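# Close the plate incubator door until its latch catches

## Task

Push the door of the plate incubator INCUBATOR closed so its latch engages and keeps it shut on its own; a door that stays closed only because the robot is pressing or holding it does not count. Afterwards, release it and move the gripper away.

## Robot and tools

Robot: a single arm with a two-finger parallel gripper and one camera, cam_wrist (616x616), mounted on the wrist. The arm's base may sit slightly tilted on the table, and a block or post under it counts as part of the arm for clearance checks.

Frames. Results report the gripper in the scene frame: origin on the table surface directly beneath the arm base, +z up, +y to the left when facing along +x. end_effector_position is in metres and end_effector_quat_wxyz is the orientation. That point lies midway between the finger pads, roughly 1 cm back from the tips. The reported position can be somewhat wrong, especially at long reach. Commands, however, are given in the gripper's own axes: its fingers extend along its +z, and they close and open along its y.

A row is 7 numbers, each between -1 and 1: dx, dy, dz, rx, ry, rz, opening. The first six are an offset in the gripper's own axes from the gripper's measured pose, not from the last commanded pose. A value of 1.0 equals 0.6 m of travel or 180 degrees of turn; rx, ry, rz form one rotation vector. opening is absolute, not an offset: +1 is fully open (0.094 m gap), -1 is closed. Between the extremes the fingers go to where grip_measured would read that number. Pressing against something rigid with a repeated small offset does not push harder, but against something that yields it keeps advancing.

execute_actions takes actions: a list of actions, each a list of up to 15 rows; each row lasts one control step (1/30 s) and an action is 15 steps (0.5 s), so a short action repeats its final row for the remaining steps. Every row in an action is an offset from the gripper pose measured at that action's start, not from the row before. For a call's first action, that start is the last pose reported in the scene. An empty list only returns state and images.

move takes target (one 7-number row, offset from the pose in the latest result that showed one), speed (m/s, 0.002 to 0.5, default 0.25; turning capped at twice that in rad/s) and blocking. It drives a straight path of 0.5 to 10 s toward the target; a path needing more than 10 s stops early. It does not avoid obstacles, the gripper can lag, wander off the path, or exceed speed (notably with the arm nearly straight), and rotation takes the shorter direction. The opening is sent as the move begins. Contacts are harder at higher speed and when the target lies further beyond the contact point. The result adds a move: line giving how it ended (done, off_target, moving, held, fault), the limits involved, and distance to target. held as the ending means the final step was blocked; limits=paced means the sent pose was clipped; limits=held means some steps were blocked, after which the arm may jump faster than speed. With blocking=false, the result arrives after 0.5 s while the arm continues; new rows and moves are refused until a result shows the move finished, so use wait or stop.

wait takes seconds (0 to 10) and lets the simulation run with the last command held; it returns early if a running move ends. stop brakes a running move; braking needs distance, more when fast, and the fingers keep moving. zoom_image takes camera ("cam_wrist") and region [x0, y0, x1, y1] in pixels from the top-left corner, at most 504 by 504, for a closer look at the latest image. finished_scene takes scene (an integer) and ends that scene irreversibly; the door must be latched and stay so. Replying without a tool call also ends everything.

Motion limits: each control step the commanded pose is clipped to within 70 mm and 16 degrees of the measured pose, so large offsets need several actions; after an action the arm goes no further than the last clipped pose. Position wins over orientation when both can't be met. Joint friction can leave the gripper up to about 31 mm short, and smaller commands may produce no motion. The elbow cannot fully straighten. "Hand target" shows what the controller is currently driving toward; a "pose unreachable" line means the clearance check altered or blocked the command.

Result lines: Joint positions and Joint velocities list waist, shoulder, elbow, wrist pitch, wrist yaw, wrist roll (rad, rad/s), then finger-pad gap (m, m/s). Ranges: waist -2.618 to 3.054, shoulder 0.000 to 3.142, elbow 0.000 to 3.142, wrist pitch -1.571 to 1.571, wrist yaw -1.571 to 1.571, wrist roll -2.094 to 2.094. grip_measured is the finger opening on the command scale, possibly off by about 1 mm consistently. To grasp, command about 0.03 below grip_measured; pad force tops out near 50 to 62 N and is weaker on parts under about 2 mm thick. Joint torques follow joint order, are never zero in free air, and carry offsets, scale errors and noise. Action calls also list step readings of position; HELD marks steps that were partly held back. Something may occasionally tug a held part.

Heat: holding loads warms motors. MOTOR HOT warns at 75 °C; at 90 °C the arm halts for 10 s; at 100 °C motors and gripper go limp and the arm drops. These appear as OVER-TEMPERATURE FAULT lines. A FAULT line can stop a move or wait.

Avoid: knocking anything off the table, slamming the door, fast or hard impacts, excessive pushing, and leaving the gripper on the door at the end. A stopped arm often keeps pushing until given a new command. The robot holds its last command while you compose replies, so keep the arm in a safe state between calls.

Each tool is called after ">>>" as a command line: name --argument value for each argument, lists and objects as JSON in quotes; but a table of rows of numbers goes row by row, as --pt "numbers of a row", without its own name.

## Session

>>> execute_actions --actions '[]'

Scene clock: 0.00 s.
end_effector_position=(+0.3778, +0.3098, +0.3645) grip_measured=+1.000 end_effector_quat_wxyz=(+0.319, -0.462, +0.788, -0.251)
Joint positions: [ 1.045  2.559  1.648 -0.458  1.155 -0.411  0.094]
Joint velocities: [ 0.007 -0.007 -0.012  0.051 -0.066 -0.051  0.   ]
Joint torques (N m, as the arm reports them, + toward a larger angle): no reading
Motor temperatures (°C, as the motors report them): [29 27 29 30 29 25]
Hand target: +0.378, +0.310, +0.365; +0.319, -0.462, +0.788, -0.251

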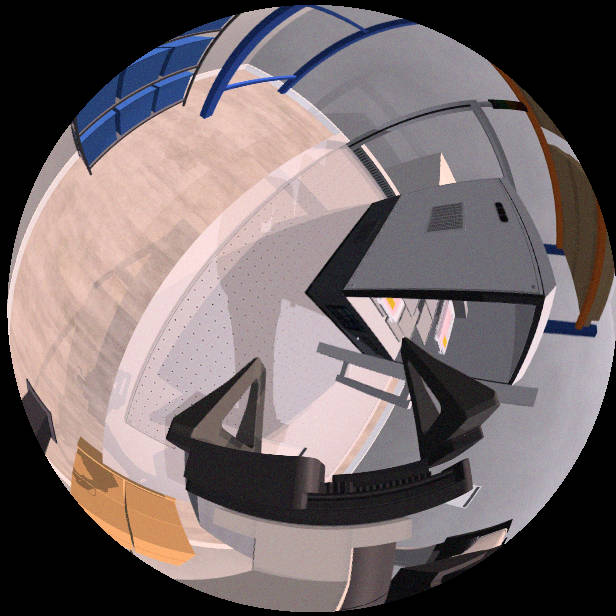

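>>> move --target '[0.095,0.033,-0.197,0.054,-0.098,0.412,-1]'

Scene clock: 4.70 s.
end_effector_position=(+0.2595, +0.2777, +0.4071) grip_measured=-0.987 end_effector_quat_wxyz=(+0.545, +0.096, +0.833, -0.003)
Joint positions: [ 1.346  2.429  1.308 -0.666  1.427  1.374  0.001]
Joint velocities: [-0.022  0.081  0.129 -0.344 -0.037  0.286 -0.   ]
Joint torques (N m, as the arm reports them, + toward a larger angle): [ 3.84 -9.4   9.68  0.63  0.53  0.01]
Motor temperatures (°C, as the motors report them): [29 29 30 30 29 25]
Hand target: +0.258, +0.280, +0.412; +0.548, +0.097, +0.831, -0.001
Off the commanded pose: 0.008 m, 1 deg.
move: done

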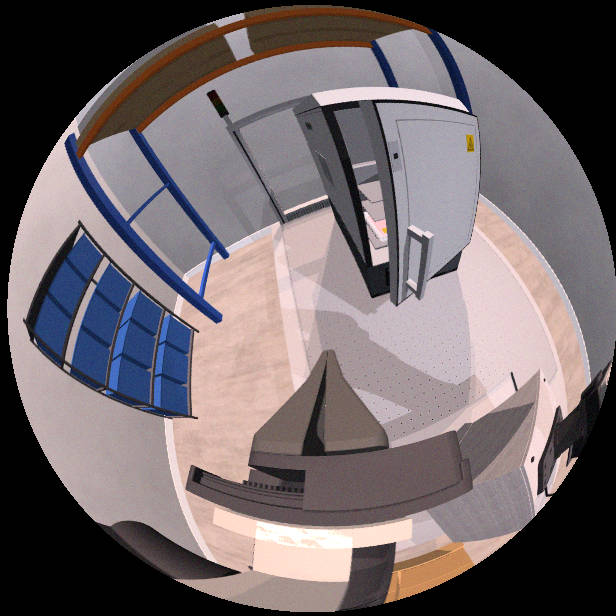

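>>> move --target '[0,-0.4,0.07,-0.07,-0.06,-0.03,-1]' --speed 0.2

Scene clock: 7.30 s.
end_effector_position=(+0.2564, +0.0438, +0.3634) grip_measured=-0.987 end_effector_quat_wxyz=(+0.525, +0.136, +0.830, -0.130)
Joint positions: [ 1.083  1.762  0.501 -0.427  1.541  1.182  0.001]
Joint velocities: [ 0.012 -0.007 -0.012 -0.051 -0.007 -0.022  0.   ]
Joint torques (N m, as the arm reports them, + toward a larger angle): [ 1.7  -5.63  4.6   0.93  0.64 -0.06]
Motor temperatures (°C, as the motors report them): [29 30 30 30 29 25]
Hand target: +0.256, +0.038, +0.364; +0.529, +0.140, +0.826, -0.134
Off the commanded pose: 0.007 m, 30 deg; orientation clipped at the last step of the last action.
joint sent to its limit — the command would take joint 5 (wrist yaw) past its upper limit, so that joint was sent only as far as its limit.
move: off_target; limits=paced

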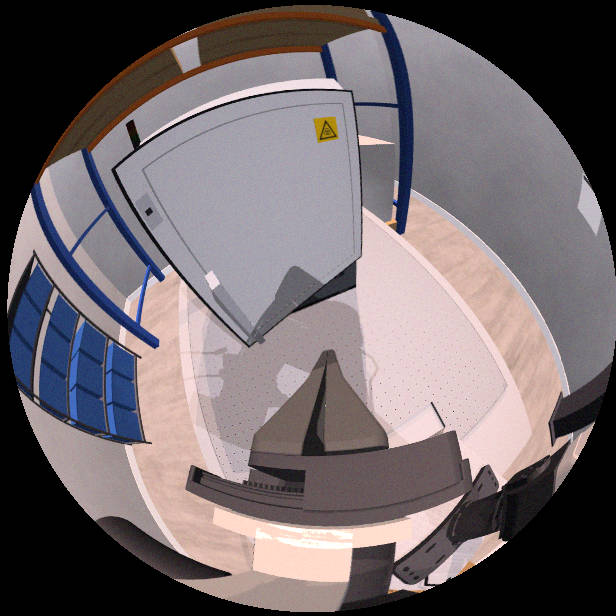

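>>> move --target '[-0.034,0.03,0.07,-0.2,-0.05,-0.092,-1]' --speed 0.2

Scene clock: 11.13 s.
end_effector_position=(+0.3090, +0.0448, +0.3732) grip_measured=-0.987 end_effector_quat_wxyz=(+0.593, -0.164, +0.787, +0.046)
Joint positions: [ 0.541  1.239  0.029  0.95   0.395 -0.617  0.001]
Joint velocities: [-0.012  0.002  0.007  0.007  0.037 -0.081  0.001]
Joint torques (N m, as the arm reports them, + toward a larger angle): [ 0.65 -0.99  4.78  2.37 -0.47 -0.1 ]
Motor temperatures (°C, as the motors report them): [29 30 31 31 29 25]
Hand target: +0.306, +0.045, +0.369; +0.592, -0.167, +0.787, +0.045
Off the commanded pose: 0.010 m, 2 deg.
move: done; limits=paced

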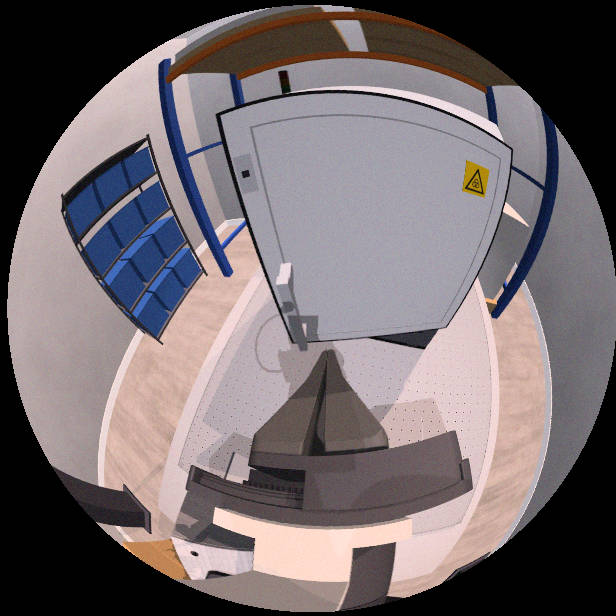

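>>> move --target '[-0.058,-0.045,0.205,0,0,0,-1]' --speed 0.06

Scene clock: 13.90 s.
end_effector_position=(+0.4316, +0.0574, +0.3691) grip_measured=-0.987 end_effector_quat_wxyz=(+0.588, -0.165, +0.791, +0.045)
Joint positions: [ 0.358  1.698  0.48   0.961  0.224 -0.663  0.001]
Joint velocities: [-0.002 -0.002  0.012 -0.037 -0.037 -0.095  0.002]
Joint torques (N m, as the arm reports them, + toward a larger angle): [ 3.27 -5.57  8.1   2.06 -0.54 -0.12]
Motor temperatures (°C, as the motors report them): [29 30 31 32 29 25]
Hand target: +0.439, +0.057, +0.373; +0.593, -0.164, +0.787, +0.045
Off the commanded pose: 0.009 m, 1 deg.
move: done

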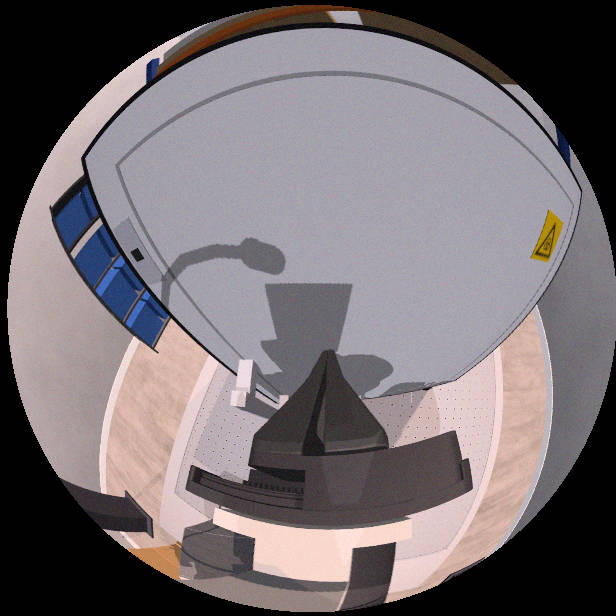

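Near contact. Continue with some +y.

>>> move --target '[-0.055,0,0.17,0,0,0,-1]' --speed 0.05

Scene clock: 16.57 s.
end_effector_position=(+0.5152, +0.0990, +0.3514) grip_measured=-0.987 end_effector_quat_wxyz=(+0.563, -0.185, +0.804, +0.055)
Joint positions: [ 0.353  2.001  0.885  0.787  0.215 -0.663  0.001]
Joint velocities: [-0.007  0.002 -0.002 -0.007  0.022  0.066 -0.001]
Joint torques (N m, as the arm reports them, + toward a larger angle): [ 4.55 -8.78 10.48  2.47 -0.41 -0.04]
Motor temperatures (°C, as the motors report them): [29 30 32 32 29 25]
Hand target: +0.532, +0.089, +0.368; +0.587, -0.165, +0.791, +0.045
Off the commanded pose: 0.026 m, 4 deg.
move: off_target

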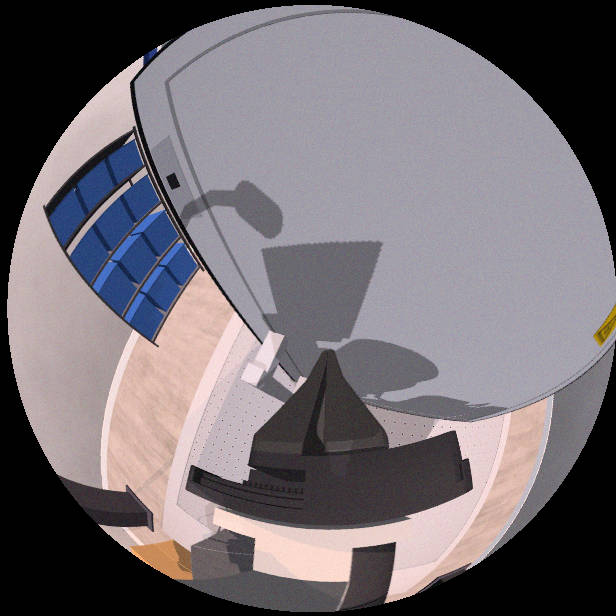

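>>> move --target '[-0.055,-0.06,0.09,0.077,0.0,0.03,-1]' --speed 0.04

Scene clock: 20.53 s.
end_effector_position=(+0.5190, +0.1202, +0.3107) grip_measured=-0.988 end_effector_quat_wxyz=(+0.480, -0.185, +0.858, +0.013)
Joint positions: [ 0.405  2.13   1.022  0.621  0.423 -0.611  0.001]
Joint velocities: [-0.012  0.007  0.002 -0.051  0.066  0.007 -0.   ]
Joint torques (N m, as the arm reports them, + toward a larger angle): [  3.75 -10.34  15.16   3.96  -0.17   0.01]
Motor temperatures (°C, as the motors report them): [29 31 33 35 29 25]
Hand target: +0.569, +0.082, +0.367; +0.564, -0.090, +0.821, -0.013
Off the commanded pose: 0.092 m, 18 deg; position and orientation clipped at the last step of the last action.
move: off_target; limits=paced

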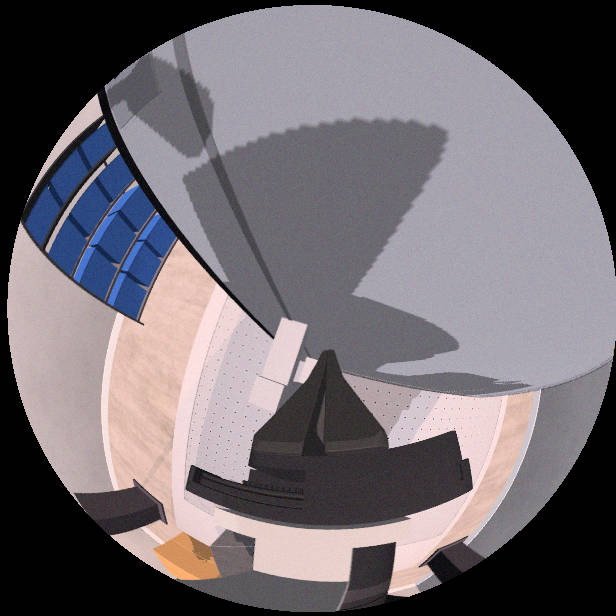

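>>> move --target '[0,0.12,-0.22,0.08,-0.1,0.04,-1]' --speed 0.15

>>> zoom_image --camera "cam_wrist" --region '[100,50,500,400]'

Scene clock: 22.83 s.
end_effector_position=(+0.3937, +0.1621, +0.3725) grip_measured=-0.988 end_effector_quat_wxyz=(+0.611, -0.068, +0.788, -0.034)
Joint positions: [ 0.792  2.257  0.591  1.556  0.838 -0.611  0.001]
Joint velocities: [-0.017 -0.017 -0.002  0.051  0.037 -0.051  0.   ]
Joint torques (N m, as the arm reports them, + toward a larger angle): [ 4.9  -7.49  3.16  2.05 -0.29 -0.05]
Motor temperatures (°C, as the motors report them): [30 31 33 35 29 25]
Hand target: +0.389, +0.162, +0.373; +0.613, -0.070, +0.786, -0.034
Off the commanded pose: 0.007 m, 2 deg.
joint sent to its limit — the command would take joint 4 (wrist pitch) past its upper limit, so that joint was sent only as far as its limit.
move: done

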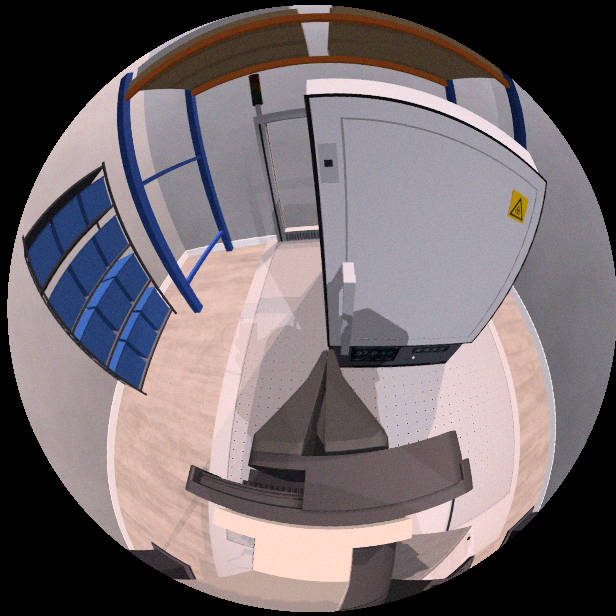

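Region (100, 50, 500, 400) of cam_wrist's 616x616 image, scaled by 1.260, with more detail than that image has; it fills the top 441 rows of this view, and the rest is white.

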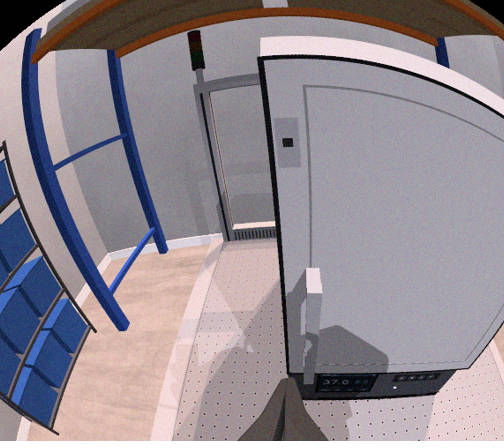

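>>> move --target '[-0.026,-0.11,0.16,0,0,0,-1]' --speed 0.12

>>> move --target '[-0.03,-0.008,0.125,0,0,0,-1]' --speed 0.03

Scene clock: 25.07 s.
end_effector_position=(+0.4845, +0.1048, +0.3563) grip_measured=-0.988 end_effector_quat_wxyz=(+0.597, -0.078, +0.797, -0.036)
Joint positions: [ 0.495  2.146  0.757  1.265  0.552 -0.647  0.001]
Joint velocities: [ 0.007 -0.022  0.002 -0.037  0.007 -0.051  0.001]
Joint torques (N m, as the arm reports them, + toward a larger angle): [  4.97 -10.14   7.43   1.96  -0.42  -0.08]
Motor temperatures (°C, as the motors report them): [30 32 33 35 29 25]
Hand target: +0.493, +0.101, +0.371; +0.611, -0.069, +0.788, -0.035
Off the commanded pose: 0.019 m, 2 deg.
move: off_target

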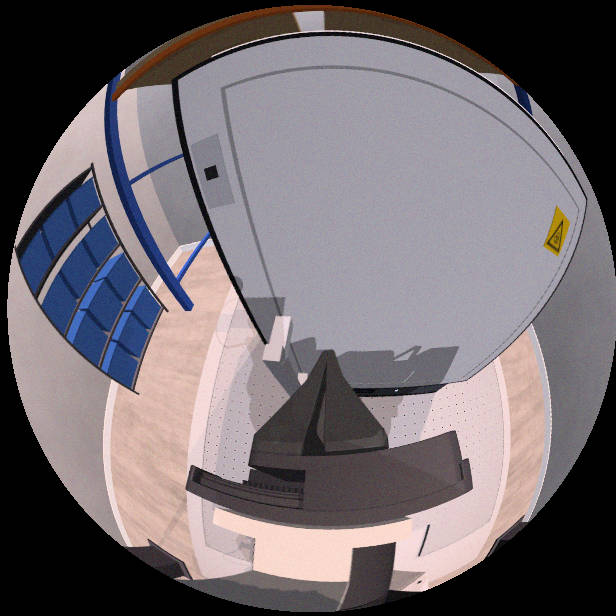

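Scene clock: 27.87 s.
end_effector_position=(+0.5185, +0.1206, +0.3296) grip_measured=-0.988 end_effector_quat_wxyz=(+0.559, -0.115, +0.820, -0.036)
Joint positions: [ 0.455  2.226  0.941  1.049  0.524 -0.655  0.001]
Joint velocities: [ 0.007  0.007 -0.012  0.007  0.037 -0.022  0.001]
Joint torques (N m, as the arm reports them, + toward a larger angle): [ 2.07 -8.91 15.65  2.37 -0.9  -0.12]
Motor temperatures (°C, as the motors report them): [30 32 34 35 29 25]
Hand target: +0.555, +0.100, +0.354; +0.598, -0.079, +0.797, -0.039
Off the commanded pose: 0.051 m, 7 deg.
move: off_target

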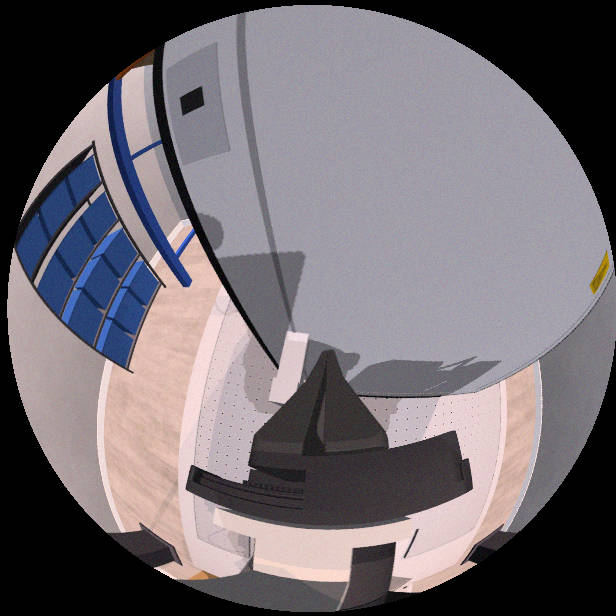

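Same stop position. Back off, and check from the side.

>>> move --target '[0,0.2,-0.2,0.06,0,0.03,-1]' --speed 0.15

>>> zoom_image --camera "cam_wrist" --region '[200,50,500,400]'

Scene clock: 30.00 s.
end_effector_position=(+0.3881, +0.2283, +0.3460) grip_measured=-0.988 end_effector_quat_wxyz=(+0.557, -0.044, +0.824, -0.093)
Joint positions: [ 0.924  2.497  0.898  1.351  1.137 -0.515  0.001]
Joint velocities: [ 0.017 -0.002 -0.007  0.022  0.051  0.007 -0.001]
Joint torques (N m, as the arm reports them, + toward a larger angle): [ 5.18 -9.54  7.82  2.   -0.17  0.03]
Motor temperatures (°C, as the motors report them): [30 32 35 35 29 25]
Hand target: +0.392, +0.230, +0.354; +0.565, -0.024, +0.820, -0.086
Off the commanded pose: 0.006 m, 3 deg.
move: off_target

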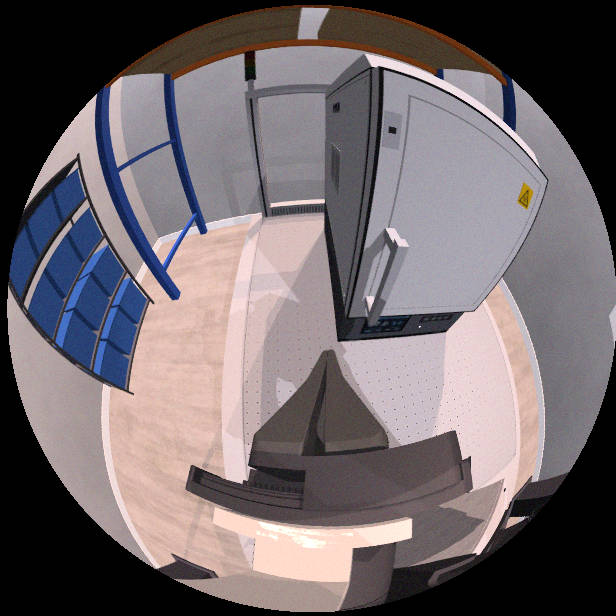

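Region (200, 50, 500, 400) of cam_wrist's 616x616 image, scaled by 1.440, with more detail than that image has; it fills the left 432 columns of this view, and the rest is white.

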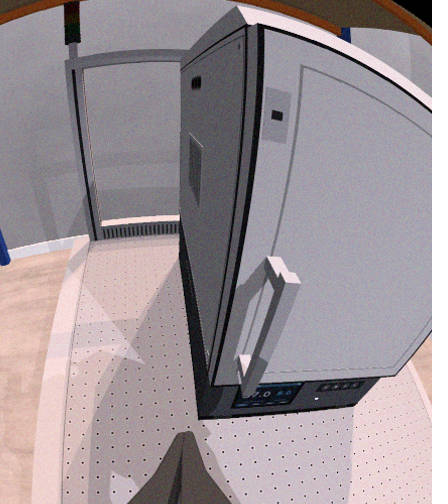

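>>> finished_scene --scene 2

The scene is finished: the task was done.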